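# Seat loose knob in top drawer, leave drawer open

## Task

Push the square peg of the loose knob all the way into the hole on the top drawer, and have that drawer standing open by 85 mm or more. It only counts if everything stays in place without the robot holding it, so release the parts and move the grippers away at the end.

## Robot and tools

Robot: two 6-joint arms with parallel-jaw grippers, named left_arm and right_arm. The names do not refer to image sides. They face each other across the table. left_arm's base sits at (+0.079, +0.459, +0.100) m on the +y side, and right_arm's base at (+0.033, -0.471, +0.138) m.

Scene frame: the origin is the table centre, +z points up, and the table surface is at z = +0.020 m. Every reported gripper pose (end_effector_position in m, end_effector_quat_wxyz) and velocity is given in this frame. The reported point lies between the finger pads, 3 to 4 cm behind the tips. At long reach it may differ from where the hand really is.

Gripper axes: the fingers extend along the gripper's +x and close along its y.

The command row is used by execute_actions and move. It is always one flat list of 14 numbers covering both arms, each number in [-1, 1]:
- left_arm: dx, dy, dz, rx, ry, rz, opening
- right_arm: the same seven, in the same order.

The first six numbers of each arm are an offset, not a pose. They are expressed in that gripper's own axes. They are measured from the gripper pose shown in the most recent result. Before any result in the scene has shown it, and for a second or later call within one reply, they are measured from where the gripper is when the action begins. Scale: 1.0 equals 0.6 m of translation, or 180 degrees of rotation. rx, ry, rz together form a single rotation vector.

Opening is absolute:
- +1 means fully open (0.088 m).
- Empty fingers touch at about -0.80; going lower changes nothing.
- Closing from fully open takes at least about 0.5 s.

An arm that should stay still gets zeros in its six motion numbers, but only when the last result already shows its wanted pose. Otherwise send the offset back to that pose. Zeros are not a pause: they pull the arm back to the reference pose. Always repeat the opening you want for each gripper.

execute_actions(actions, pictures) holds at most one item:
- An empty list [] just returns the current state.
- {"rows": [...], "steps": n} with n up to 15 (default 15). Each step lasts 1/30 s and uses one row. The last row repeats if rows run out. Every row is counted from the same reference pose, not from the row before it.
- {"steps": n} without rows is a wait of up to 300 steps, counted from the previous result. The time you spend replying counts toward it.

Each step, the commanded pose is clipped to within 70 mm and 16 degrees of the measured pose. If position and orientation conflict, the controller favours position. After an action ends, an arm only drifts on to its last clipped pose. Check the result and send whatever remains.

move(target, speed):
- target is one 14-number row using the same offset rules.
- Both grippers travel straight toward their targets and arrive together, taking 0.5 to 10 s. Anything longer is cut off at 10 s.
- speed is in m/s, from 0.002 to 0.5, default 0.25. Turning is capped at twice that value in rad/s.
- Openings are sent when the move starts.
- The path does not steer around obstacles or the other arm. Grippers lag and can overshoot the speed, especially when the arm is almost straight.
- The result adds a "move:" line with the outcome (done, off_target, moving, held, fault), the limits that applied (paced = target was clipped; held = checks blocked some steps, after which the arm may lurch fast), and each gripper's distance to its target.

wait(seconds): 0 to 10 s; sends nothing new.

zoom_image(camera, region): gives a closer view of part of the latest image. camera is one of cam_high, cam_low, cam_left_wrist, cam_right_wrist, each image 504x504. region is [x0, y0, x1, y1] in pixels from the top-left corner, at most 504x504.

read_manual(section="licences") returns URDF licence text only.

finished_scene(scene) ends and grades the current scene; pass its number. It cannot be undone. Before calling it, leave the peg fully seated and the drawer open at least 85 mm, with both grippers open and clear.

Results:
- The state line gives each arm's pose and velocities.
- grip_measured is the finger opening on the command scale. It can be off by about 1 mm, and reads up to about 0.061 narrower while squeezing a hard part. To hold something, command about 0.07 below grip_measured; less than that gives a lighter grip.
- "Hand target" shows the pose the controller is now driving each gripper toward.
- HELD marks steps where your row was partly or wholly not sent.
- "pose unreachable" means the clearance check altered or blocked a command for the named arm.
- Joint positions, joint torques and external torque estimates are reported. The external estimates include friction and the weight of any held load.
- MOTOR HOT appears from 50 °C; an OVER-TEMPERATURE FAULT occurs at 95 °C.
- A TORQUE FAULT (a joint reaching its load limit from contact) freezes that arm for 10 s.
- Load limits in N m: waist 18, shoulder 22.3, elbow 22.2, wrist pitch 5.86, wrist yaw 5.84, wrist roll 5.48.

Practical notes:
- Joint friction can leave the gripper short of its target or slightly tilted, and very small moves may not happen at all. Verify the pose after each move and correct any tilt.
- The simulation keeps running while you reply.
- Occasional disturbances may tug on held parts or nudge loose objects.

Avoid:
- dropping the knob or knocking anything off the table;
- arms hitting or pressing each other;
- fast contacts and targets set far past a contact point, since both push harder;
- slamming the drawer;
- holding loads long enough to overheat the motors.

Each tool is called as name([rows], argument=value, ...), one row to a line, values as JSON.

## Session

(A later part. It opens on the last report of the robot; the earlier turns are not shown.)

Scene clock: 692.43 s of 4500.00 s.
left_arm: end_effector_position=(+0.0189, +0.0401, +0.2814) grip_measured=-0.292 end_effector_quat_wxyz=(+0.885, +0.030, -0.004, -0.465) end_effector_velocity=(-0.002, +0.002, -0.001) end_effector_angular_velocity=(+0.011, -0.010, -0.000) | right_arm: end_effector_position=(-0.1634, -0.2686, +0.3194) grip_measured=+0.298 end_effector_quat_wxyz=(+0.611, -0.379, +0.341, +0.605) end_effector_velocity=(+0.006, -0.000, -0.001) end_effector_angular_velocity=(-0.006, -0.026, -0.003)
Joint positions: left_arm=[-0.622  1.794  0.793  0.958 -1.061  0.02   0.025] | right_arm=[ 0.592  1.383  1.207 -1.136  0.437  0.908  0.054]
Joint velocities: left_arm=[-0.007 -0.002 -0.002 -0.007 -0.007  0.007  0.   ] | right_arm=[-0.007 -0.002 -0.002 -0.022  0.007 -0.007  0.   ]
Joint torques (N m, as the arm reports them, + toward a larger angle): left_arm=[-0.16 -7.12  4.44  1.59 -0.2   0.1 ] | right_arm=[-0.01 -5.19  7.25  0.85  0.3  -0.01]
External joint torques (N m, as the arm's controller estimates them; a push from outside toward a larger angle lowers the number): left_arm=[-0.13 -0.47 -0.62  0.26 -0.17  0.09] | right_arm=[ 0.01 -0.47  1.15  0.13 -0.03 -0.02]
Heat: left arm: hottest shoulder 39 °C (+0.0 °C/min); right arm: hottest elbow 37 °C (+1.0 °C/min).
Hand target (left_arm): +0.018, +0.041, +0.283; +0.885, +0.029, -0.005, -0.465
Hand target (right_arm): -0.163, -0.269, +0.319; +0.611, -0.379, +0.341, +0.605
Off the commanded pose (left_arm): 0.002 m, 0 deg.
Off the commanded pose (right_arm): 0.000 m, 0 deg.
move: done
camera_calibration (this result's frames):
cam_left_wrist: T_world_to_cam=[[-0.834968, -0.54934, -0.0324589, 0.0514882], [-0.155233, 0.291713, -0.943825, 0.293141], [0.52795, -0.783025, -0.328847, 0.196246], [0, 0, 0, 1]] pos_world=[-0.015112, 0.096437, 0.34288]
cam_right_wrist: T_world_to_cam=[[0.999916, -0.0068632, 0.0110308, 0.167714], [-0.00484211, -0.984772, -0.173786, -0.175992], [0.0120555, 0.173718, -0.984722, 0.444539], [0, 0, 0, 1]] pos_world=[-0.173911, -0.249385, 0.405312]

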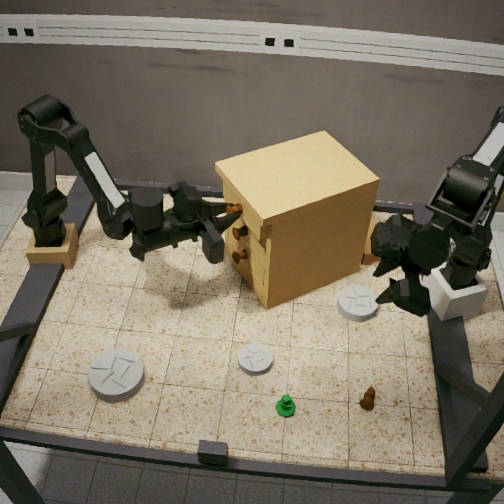

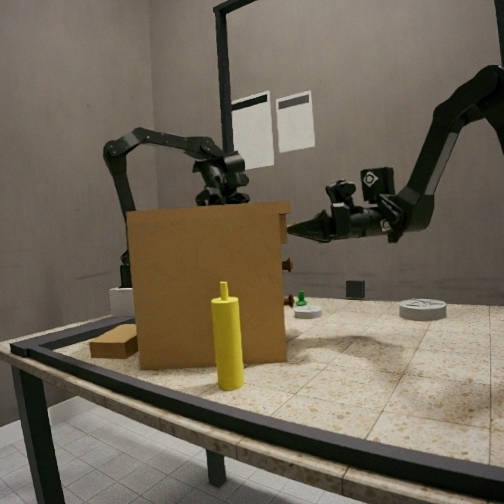

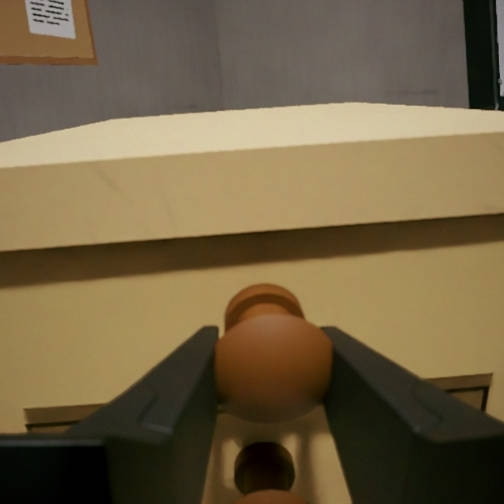

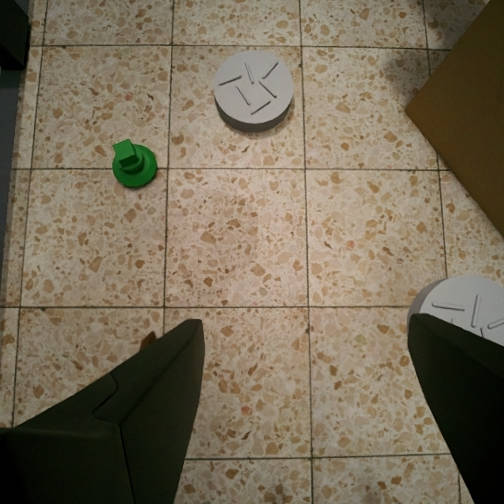

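move(target=[-0.03,0,0.002,0,0,0,-0.36,0,0,0,0,0,0,0.3], speed=0.02)

zoom_image(camera="cam_low", region=[260,190,360,280])

Scene clock: 696.90 s of 4500.00 s.
left_arm: end_effector_position=(+0.0111, +0.0505, +0.2805) grip_measured=-0.292 end_effector_quat_wxyz=(+0.886, +0.033, -0.004, -0.463) end_effector_velocity=(+0.001, +0.004, -0.000) end_effector_angular_velocity=(-0.007, +0.014, +0.015) | right_arm: end_effector_position=(-0.1634, -0.2686, +0.3194) grip_measured=+0.298 end_effector_quat_wxyz=(+0.611, -0.379, +0.341, +0.605) end_effector_velocity=(+0.004, -0.004, -0.003) end_effector_angular_velocity=(-0.021, -0.022, +0.011)
Joint positions: left_arm=[-0.659  1.778  0.772  0.957 -1.103  0.017  0.025] | right_arm=[ 0.592  1.383  1.207 -1.136  0.437  0.908  0.054]
Joint velocities: left_arm=[-0.007 -0.007 -0.007 -0.007 -0.022 -0.022 -0.   ] | right_arm=[ 0.002 -0.002 -0.007 -0.022 -0.007 -0.007 -0.   ]
Joint torques (N m, as the arm reports them, + toward a larger angle): left_arm=[-0.86 -8.5   3.62  1.1  -0.26 -0.08] | right_arm=[ 0.02 -5.18  7.28  0.84  0.3  -0.02]
External joint torques (N m, as the arm's controller estimates them; a push from outside toward a larger angle lowers the number): left_arm=[-0.86 -1.99 -1.4  -0.21 -0.23 -0.08] | right_arm=[ 0.01 -0.52  1.25  0.12 -0.01 -0.02]
Heat: left arm: hottest shoulder 39 °C (+0.0 °C/min); right arm: hottest elbow 37 °C (+1.0 °C/min).
Hand target (left_arm): +0.009, +0.055, +0.283; +0.885, +0.030, -0.004, -0.465
Hand target (right_arm): -0.163, -0.269, +0.319; +0.611, -0.379, +0.341, +0.605
Off the commanded pose (left_arm): 0.006 m, 0 deg.
Off the commanded pose (right_arm): 0.000 m, 0 deg.
After step 90, 0.30 s passed at rest.
move: done
camera_calibration (this result's frames):
cam_left_wrist: T_world_to_cam=[[-0.831916, -0.553662, -0.0370706, 0.0521648], [-0.154089, 0.294675, -0.943092, 0.287656], [0.533078, -0.778861, -0.330458, 0.208389], [0, 0, 0, 1]] pos_world=[-0.0233662, 0.106423, 0.342084]
cam_right_wrist: T_world_to_cam=[[0.999916, -0.0068632, 0.0110308, 0.167714], [-0.00484211, -0.984772, -0.173786, -0.175992], [0.0120555, 0.173718, -0.984722, 0.444539], [0, 0, 0, 1]] pos_world=[-0.173911, -0.249385, 0.405312]

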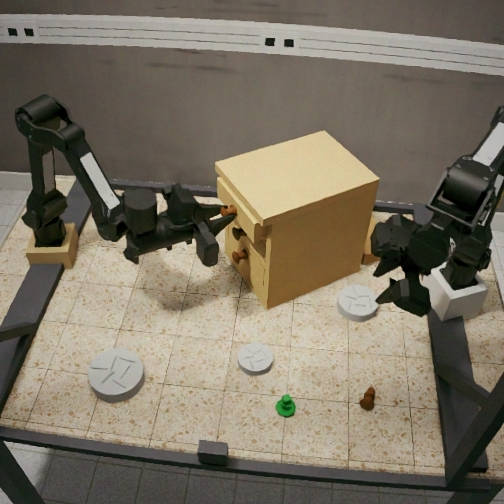

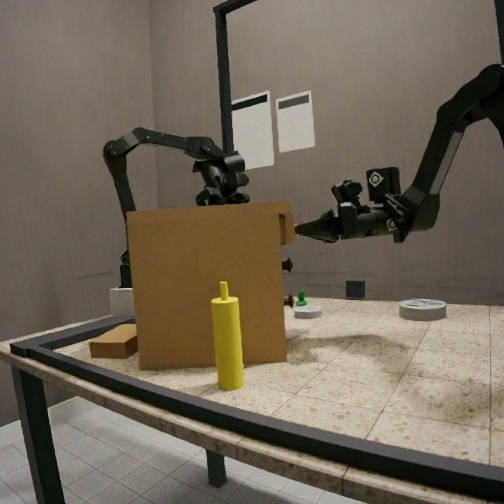

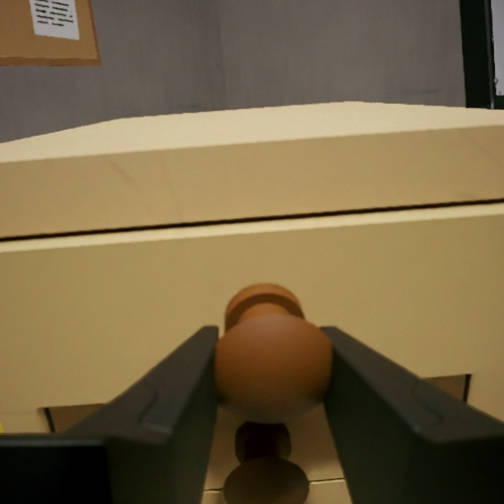

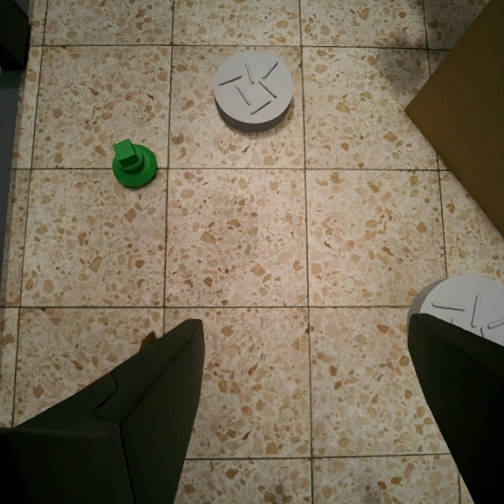

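Region (260, 190, 360, 280) of cam_low's 504x504 image, scaled by 5.040, with more detail than that image has; it fills the top 454 rows of this view, and the rest is white.

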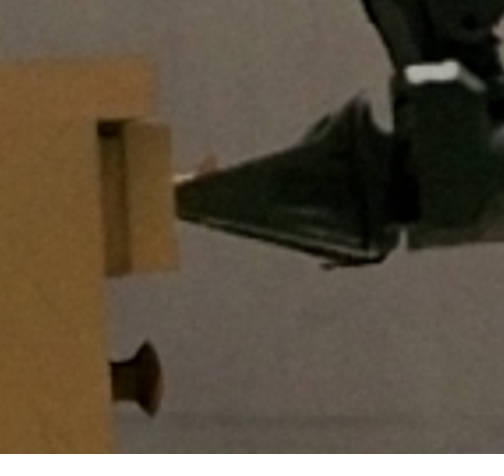

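move(target=[-0.103,0,0.004,0,0,0,-0.36,0,0,0,0,0,0,0.3], speed=0.03)

zoom_image(camera="cam_low", region=[270,190,400,280])

Scene clock: 704.93 s of 4500.00 s.
left_arm: end_effector_position=(-0.0229, +0.0973, +0.2799) grip_measured=-0.292 end_effector_quat_wxyz=(+0.886, +0.039, -0.005, -0.461) end_effector_velocity=(-0.001, +0.003, -0.004) end_effector_angular_velocity=(+0.016, -0.011, +0.000) | right_arm: end_effector_position=(-0.1634, -0.2686, +0.3194) grip_measured=+0.298 end_effector_quat_wxyz=(+0.611, -0.379, +0.341, +0.605) end_effector_velocity=(+0.004, -0.004, -0.003) end_effector_angular_velocity=(-0.030, -0.011, +0.005)
Joint positions: left_arm=[-0.833  1.704  0.695  0.914 -1.28  -0.016  0.025] | right_arm=[ 0.592  1.383  1.207 -1.136  0.437  0.908  0.054]
Joint velocities: left_arm=[-0.007 -0.002 -0.007 -0.022 -0.007 -0.007 -0.   ] | right_arm=[-0.007 -0.002 -0.002 -0.022 -0.022 -0.007 -0.   ]
Joint torques (N m, as the arm reports them, + toward a larger angle): left_arm=[-0.92 -8.12  3.62  1.12 -0.31 -0.03] | right_arm=[ 0.03 -5.13  7.28  0.84  0.3  -0.01]
External joint torques (N m, as the arm's controller estimates them; a push from outside toward a larger angle lowers the number): left_arm=[-0.94 -2.28 -1.29 -0.09 -0.25 -0.04] | right_arm=[ 0.06 -0.43  1.19  0.11 -0.02 -0.02]
Heat: left arm: hottest shoulder 40 °C (+0.0 °C/min); right arm: hottest elbow 37 °C (+1.0 °C/min).
Hand target (left_arm): -0.024, +0.101, +0.284; +0.886, +0.033, -0.004, -0.463
Hand target (right_arm): -0.163, -0.269, +0.319; +0.611, -0.379, +0.341, +0.605
Off the commanded pose (left_arm): 0.006 m, 1 deg.
Off the commanded pose (right_arm): 0.000 m, 0 deg.
After step 90, 2.67 s passed at rest.
move: done
camera_calibration (this result's frames):
cam_left_wrist: T_world_to_cam=[[-0.829675, -0.556088, -0.049047, 0.0534182], [-0.148226, 0.304149, -0.941022, 0.266707], [0.538209, -0.773472, -0.334772, 0.263522], [0, 0, 0, 1]] pos_world=[-0.0579772, 0.152413, 0.341817]
cam_right_wrist: T_world_to_cam=[[0.999916, -0.0068632, 0.0110308, 0.167714], [-0.00484211, -0.984772, -0.173786, -0.175992], [0.0120555, 0.173718, -0.984722, 0.444539], [0, 0, 0, 1]] pos_world=[-0.173911, -0.249385, 0.405312]

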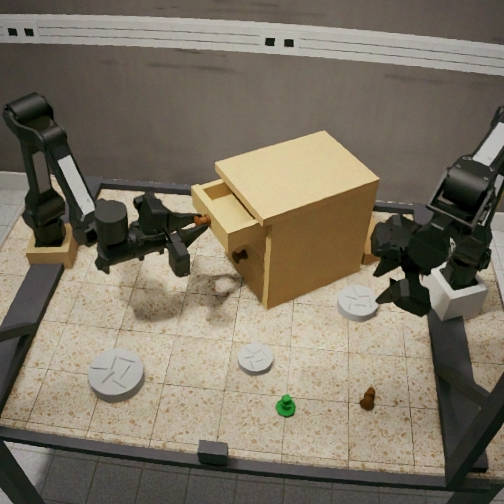

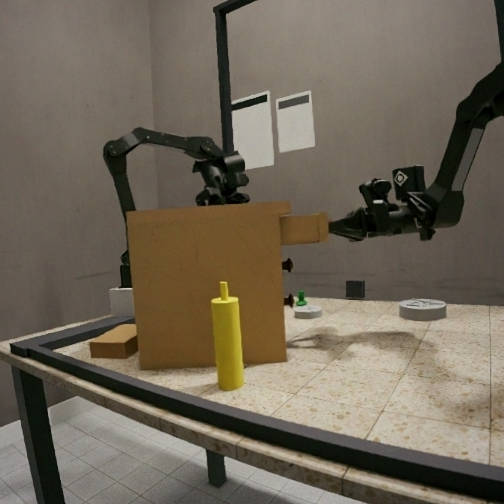

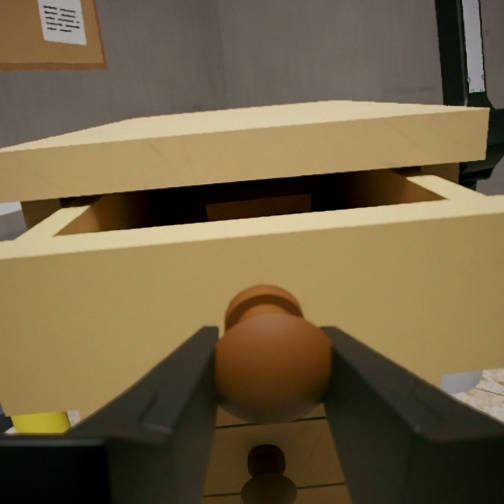

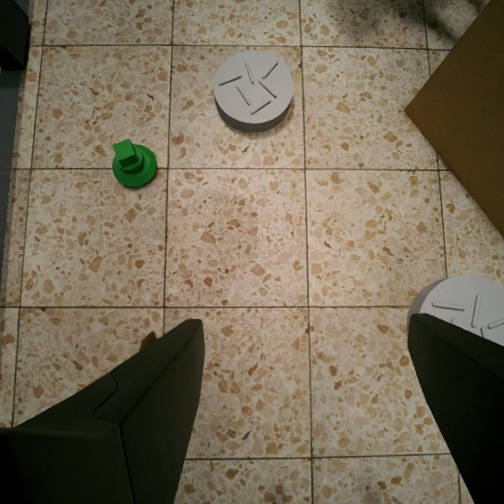

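Region (270, 190, 400, 280) of cam_low's 504x504 image, scaled by 3.877, with more detail than that image has; it fills the top 349 rows of this view, and the rest is white.

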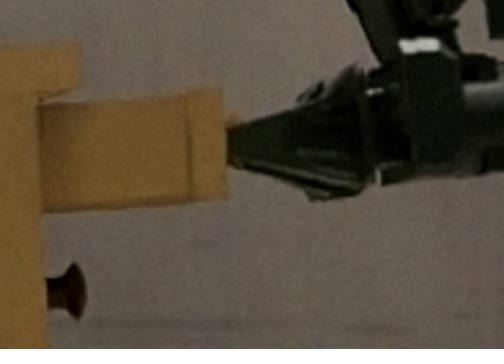

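move(target=[-0.012,0,0.002,0,0,0,-0.36,0,0,0,0,0,0,0.3], speed=0.01)

zoom_image(camera="cam_low", region=[270,190,400,280])

Scene clock: 709.27 s of 4500.00 s.
left_arm: end_effector_position=(-0.0248, +0.1001, +0.2790) grip_measured=-0.292 end_effector_quat_wxyz=(+0.888, +0.042, -0.005, -0.459) end_effector_velocity=(+0.001, +0.002, +0.001) end_effector_angular_velocity=(-0.003, +0.004, +0.005) | right_arm: end_effector_position=(-0.1634, -0.2686, +0.3194) grip_measured=+0.298 end_effector_quat_wxyz=(+0.611, -0.379, +0.341, +0.605) end_effector_velocity=(+0.001, -0.001, +0.001) end_effector_angular_velocity=(-0.008, -0.002, +0.006)
Joint positions: left_arm=[-0.844  1.703  0.695  0.902 -1.296 -0.023  0.025] | right_arm=[ 0.592  1.383  1.207 -1.136  0.437  0.908  0.054]
Joint velocities: left_arm=[-0.002 -0.007 -0.002 -0.007 -0.007 -0.007 -0.   ] | right_arm=[-0.002 -0.002  0.002 -0.007 -0.007 -0.007 -0.   ]
Joint torques (N m, as the arm reports them, + toward a larger angle): left_arm=[-0.8  -7.04  4.02  0.99 -0.31 -0.07] | right_arm=[ 0.02 -5.18  7.26  0.84  0.3  -0.01]
External joint torques (N m, as the arm's controller estimates them; a push from outside toward a larger angle lowers the number): left_arm=[-0.83 -1.13 -0.92 -0.23 -0.24 -0.07] | right_arm=[ 0.01 -0.49  1.15  0.1  -0.02 -0.01]
Heat: left arm: hottest shoulder 40 °C (+0.0 °C/min); right arm: hottest elbow 37 °C (+1.0 °C/min).
Hand target (left_arm): -0.027, +0.103, +0.281; +0.886, +0.039, -0.005, -0.461
Hand target (right_arm): -0.163, -0.269, +0.319; +0.611, -0.379, +0.341, +0.605
Off the commanded pose (left_arm): 0.004 m, 0 deg.
Off the commanded pose (right_arm): 0.000 m, 0 deg.
After step 90, 0.40 s passed at rest.
move: done
camera_calibration (this result's frames):
cam_left_wrist: T_world_to_cam=[[-0.826466, -0.560356, -0.054362, 0.0552589], [-0.146621, 0.307462, -0.940197, 0.264189], [0.543559, -0.76907, -0.336267, 0.266504], [0, 0, 0, 1]] pos_world=[-0.0604554, 0.154697, 0.34101]
cam_right_wrist: T_world_to_cam=[[0.999916, -0.0068632, 0.0110308, 0.167714], [-0.00484211, -0.984772, -0.173786, -0.175992], [0.0120555, 0.173718, -0.984722, 0.444539], [0, 0, 0, 1]] pos_world=[-0.173911, -0.249385, 0.405312]

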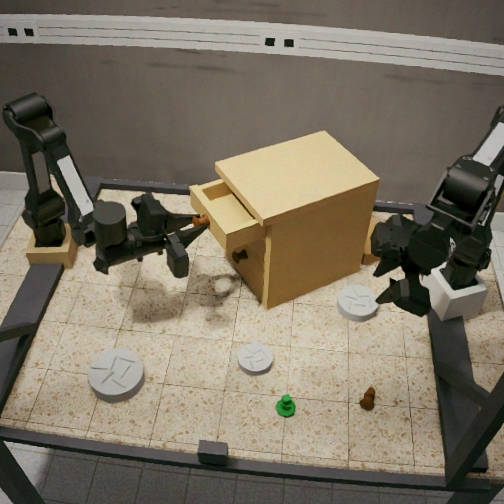

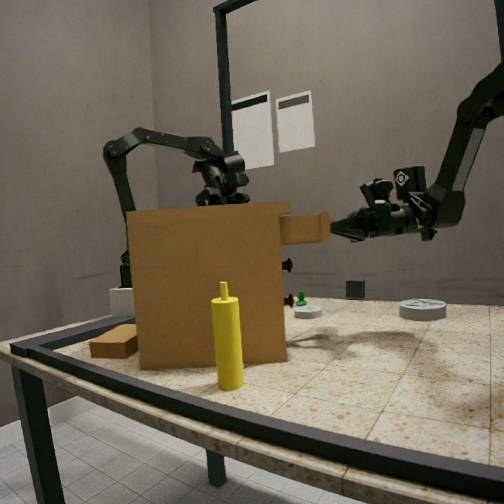

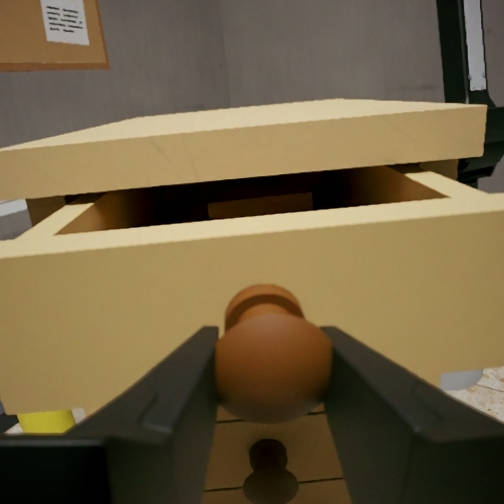

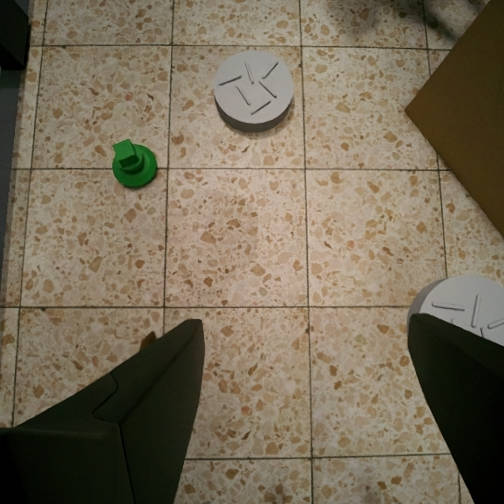

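Region (270, 190, 400, 280) of cam_low's 504x504 image, scaled by 3.877, with more detail than that image has; it fills the top 349 rows of this view, and the rest is white.

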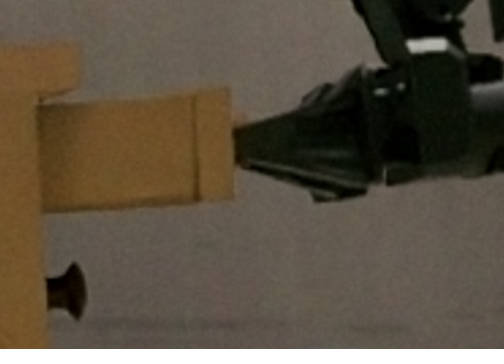

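execute_actions([
  {"rows":[[0,0,0,0,0,0,0.3,0,0,0,0,0,0,0.3]],"steps":15},
], pictures=false)

move(target=[-0.07,0,0.0,0,0,0,0.3,0,0,0,0,0,0,0.3], speed=0.08)

zoom_image(camera="cam_high", region=[170,170,270,270])

zoom_image(camera="cam_low", region=[270,190,400,280])

Scene clock: 716.73 s of 4500.00 s.
left_arm: end_effector_position=(-0.0249, +0.1002, +0.2789) grip_measured=+0.285 end_effector_quat_wxyz=(+0.888, +0.042, -0.005, -0.459) end_effector_velocity=(+0.000, +0.001, -0.001) end_effector_angular_velocity=(+0.001, +0.001, +0.005) | right_arm: end_effector_position=(-0.1634, -0.2686, +0.3194) grip_measured=+0.298 end_effector_quat_wxyz=(+0.611, -0.379, +0.341, +0.605) end_effector_velocity=(-0.001, -0.004, -0.002) end_effector_angular_velocity=(-0.022, +0.009, +0.002)
Joint positions: left_arm=[-0.844  1.703  0.695  0.902 -1.297 -0.023  0.053] | right_arm=[ 0.592  1.383  1.207 -1.136  0.437  0.908  0.054]
Joint velocities: left_arm=[-0.002 -0.002 -0.002 -0.007 -0.007 -0.007  0.005] | right_arm=[ 0.002 -0.002 -0.002 -0.007 -0.022  0.007 -0.   ]
Joint torques (N m, as the arm reports them, + toward a larger angle): left_arm=[ 0.04 -5.98  4.44  1.19 -0.06  0.03] | right_arm=[ 0.   -5.18  7.26  0.85  0.3  -0.01]
External joint torques (N m, as the arm's controller estimates them; a push from outside toward a larger angle lowers the number): left_arm=[ 0.04 -0.13 -0.48 -0.02  0.01  0.03] | right_arm=[ 0.   -0.5   1.2   0.12 -0.02 -0.01]
Heat: left arm: hottest shoulder 40 °C (+0.0 °C/min); right arm: hottest elbow 37 °C (+1.0 °C/min).
Hand target (left_arm): -0.025, +0.100, +0.279; +0.888, +0.042, -0.005, -0.459
Hand target (right_arm): -0.163, -0.269, +0.319; +0.611, -0.379, +0.341, +0.605
Off the commanded pose (left_arm): 0.000 m, 0 deg.
Off the commanded pose (right_arm): 0.000 m, 0 deg.
Steps of this call (steps 1 to 90: nothing new was sent; then 3.97 s passed at rest; steps 91 to 105: all 15 steps of this action). Readings (end_effector_position):
91: left_arm (-0.0249, +0.1001, +0.2789) | right_arm (-0.1634, -0.2686, +0.3194)
92: left_arm (-0.0249, +0.1002, +0.2789) | right_arm (-0.1634, -0.2686, +0.3194)
94: left_arm (-0.0249, +0.1002, +0.2789) | right_arm (-0.1634, -0.2686, +0.3194)
98: left_arm (-0.0249, +0.1002, +0.2789) | right_arm (-0.1634, -0.2686, +0.3194)
105: the state above

Scene clock: 717.93 s of 4500.00 s.
left_arm: end_effector_position=(-0.0497, +0.1318, +0.2765) grip_measured=+0.297 end_effector_quat_wxyz=(+0.887, +0.047, -0.008, -0.459) end_effector_velocity=(-0.001, +0.004, -0.004) end_effector_angular_velocity=(+0.009, +0.001, -0.003) | right_arm: end_effector_position=(-0.1634, -0.2686, +0.3194) grip_measured=+0.298 end_effector_quat_wxyz=(+0.611, -0.379, +0.341, +0.605) end_effector_velocity=(-0.000, -0.002, +0.001) end_effector_angular_velocity=(-0.007, +0.005, -0.002)
Joint positions: left_arm=[-0.976  1.669  0.681  0.777 -1.426 -0.117  0.054] | right_arm=[ 0.592  1.383  1.207 -1.136  0.437  0.908  0.054]
Joint velocities: left_arm=[-0.012 -0.012 -0.002 -0.081 -0.007 -0.066 -0.   ] | right_arm=[ 0.002 -0.002  0.002 -0.007 -0.007  0.007 -0.   ]
Joint torques (N m, as the arm reports them, + toward a larger angle): left_arm=[-0.2  -7.41  4.13  1.01 -0.41 -0.08] | right_arm=[ 0.02 -5.16  7.27  0.84  0.3   0.  ]
External joint torques (N m, as the arm's controller estimates them; a push from outside toward a larger angle lowers the number): left_arm=[-0.17 -1.8  -0.77 -0.12 -0.27 -0.08] | right_arm=[ 0.01 -0.46  1.18  0.1  -0.02 -0.01]
Heat: left arm: hottest shoulder 40 °C (+0.0 °C/min); right arm: hottest elbow 37 °C (+1.0 °C/min).
Hand target (left_arm): -0.049, +0.134, +0.280; +0.888, +0.042, -0.006, -0.459
Hand target (right_arm): -0.163, -0.269, +0.319; +0.611, -0.379, +0.341, +0.605
Off the commanded pose (left_arm): 0.004 m, 1 deg.
Off the commanded pose (right_arm): 0.000 m, 0 deg.
move: done
camera_calibration (this result's frames):
cam_left_wrist: T_world_to_cam=[[-0.826669, -0.558759, -0.0663859, 0.0555082], [-0.137792, 0.315409, -0.938899, 0.24747], [0.545557, -0.767011, -0.337731, 0.303799], [0, 0, 0, 1]] pos_world=[-0.0857536, 0.185979, 0.338637]
cam_right_wrist: T_world_to_cam=[[0.999916, -0.0068632, 0.0110308, 0.167714], [-0.00484211, -0.984772, -0.173786, -0.175992], [0.0120555, 0.173718, -0.984722, 0.444539], [0, 0, 0, 1]] pos_world=[-0.173911, -0.249385, 0.405312]

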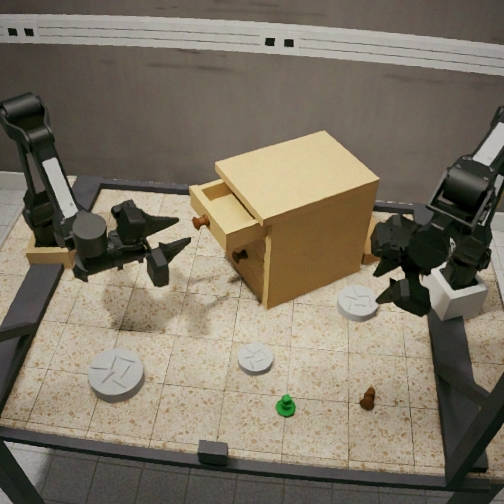

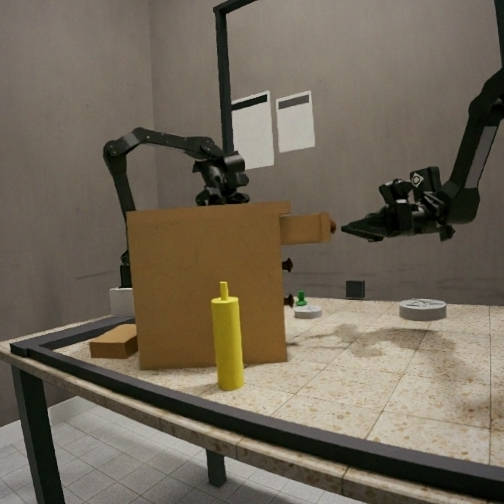

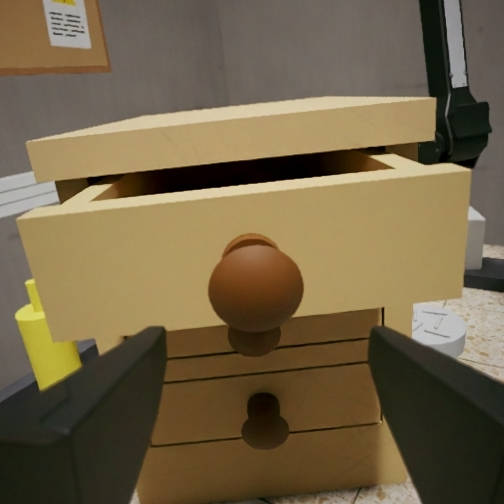

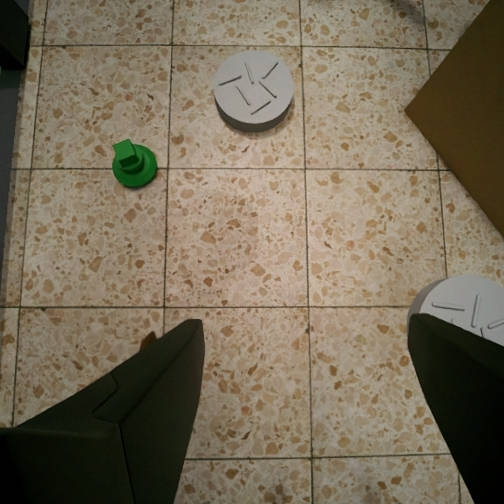

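Region (170, 170, 270, 270) of cam_high's 504x504 image, scaled by 5.040, with more detail than that image has.

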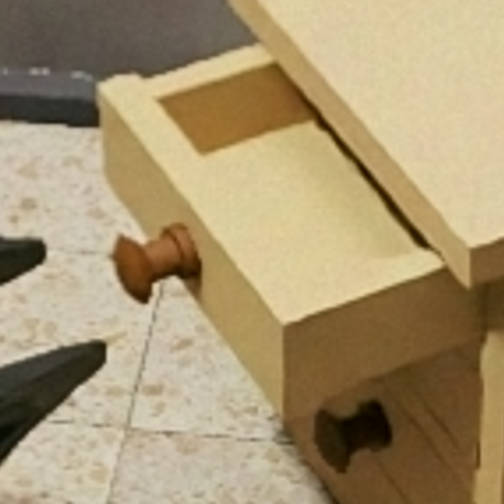

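Region (270, 190, 400, 280) of cam_low's 504x504 image, scaled by 3.877, with more detail than that image has; it fills the top 349 rows of this view, and the rest is white.

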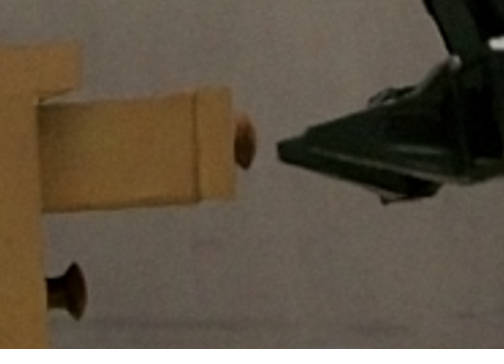

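move(target=[-0.05,0.08,0.08,0,0,0,0.3,0,0,0,0,0,0,0.3], speed=0.15)

finished_scene(scene=1)

Scene clock: 722.03 s of 4500.00 s.
left_arm: end_effector_position=(-0.0292, +0.1792, +0.3221) grip_measured=+0.297 end_effector_quat_wxyz=(+0.886, +0.058, -0.018, -0.460) end_effector_velocity=(-0.000, +0.001, +0.002) end_effector_angular_velocity=(+0.006, +0.017, -0.005) | right_arm: end_effector_position=(-0.1634, -0.2686, +0.3194) grip_measured=+0.298 end_effector_quat_wxyz=(+0.611, -0.379, +0.341, +0.605) end_effector_velocity=(+0.003, +0.000, -0.000) end_effector_angular_velocity=(+0.002, -0.014, +0.002)
Joint positions: left_arm=[-1.058  1.345  0.637  0.375 -1.504 -0.213  0.054] | right_arm=[ 0.592  1.383  1.207 -1.136  0.437  0.908  0.054]
Joint velocities: left_arm=[-0.002 -0.022  0.061 -0.286  0.007 -0.212 -0.   ] | right_arm=[-0.002 -0.002 -0.002 -0.007  0.007 -0.007 -0.   ]
Joint torques (N m, as the arm reports them, + toward a larger angle): left_arm=[-0.58 -5.42  6.52  0.9  -0.42 -0.09] | right_arm=[ 0.03 -5.21  7.26  0.84  0.3  -0.02]
External joint torques (N m, as the arm's controller estimates them; a push from outside toward a larger angle lowers the number): left_arm=[-0.58 -1.37  0.86 -0.17 -0.2  -0.09] | right_arm=[ 0.04 -0.47  1.13  0.1  -0.03 -0.02]
Heat: left arm: hottest shoulder 40 °C (+1.0 °C/min); right arm: hottest elbow 37 °C (+1.0 °C/min).
Hand target (left_arm): -0.030, +0.180, +0.330; +0.887, +0.045, -0.012, -0.460
Hand target (right_arm): -0.163, -0.269, +0.319; +0.611, -0.379, +0.341, +0.605
Off the commanded pose (left_arm): 0.008 m, 2 deg.
Off the commanded pose (right_arm): 0.000 m, 0 deg.
move: done
camera_calibration (this result's frames):
cam_left_wrist: T_world_to_cam=[[-0.826494, -0.555003, -0.0942329, 0.110267], [-0.110832, 0.32454, -0.939356, 0.277464], [0.551927, -0.765928, -0.329743, 0.341801], [0, 0, 0, 1]] pos_world=[-0.0667624, 0.232945, 0.383734]
cam_right_wrist: T_world_to_cam=[[0.999916, -0.0068632, 0.0110308, 0.167714], [-0.00484211, -0.984772, -0.173786, -0.175992], [0.0120555, 0.173718, -0.984722, 0.444539], [0, 0, 0, 1]] pos_world=[-0.173911, -0.249385, 0.405312]

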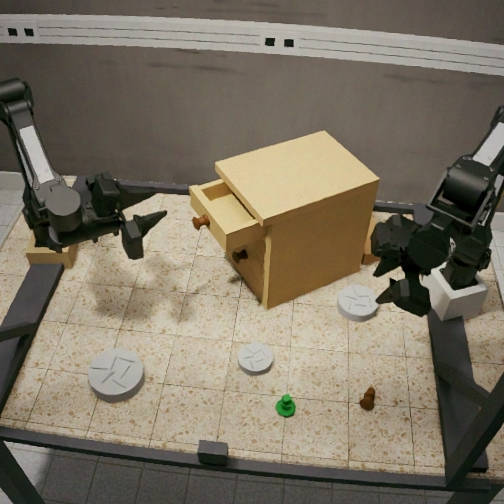

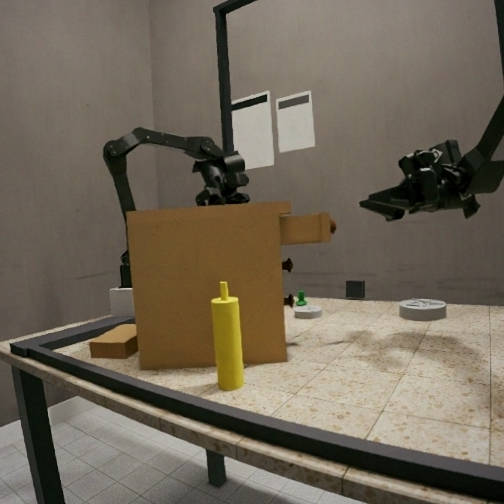

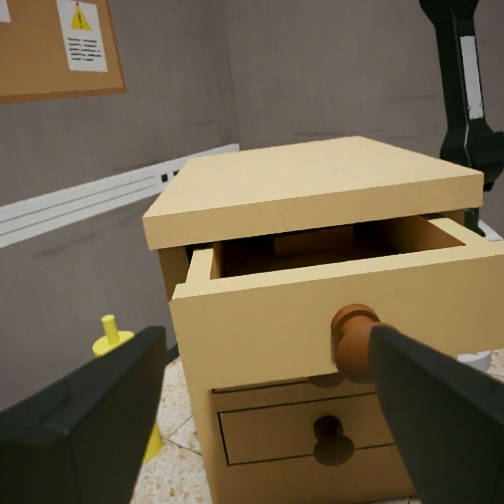

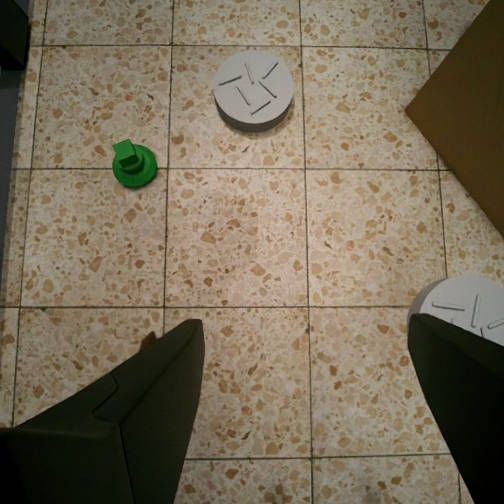

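The scene is finished: the task was done.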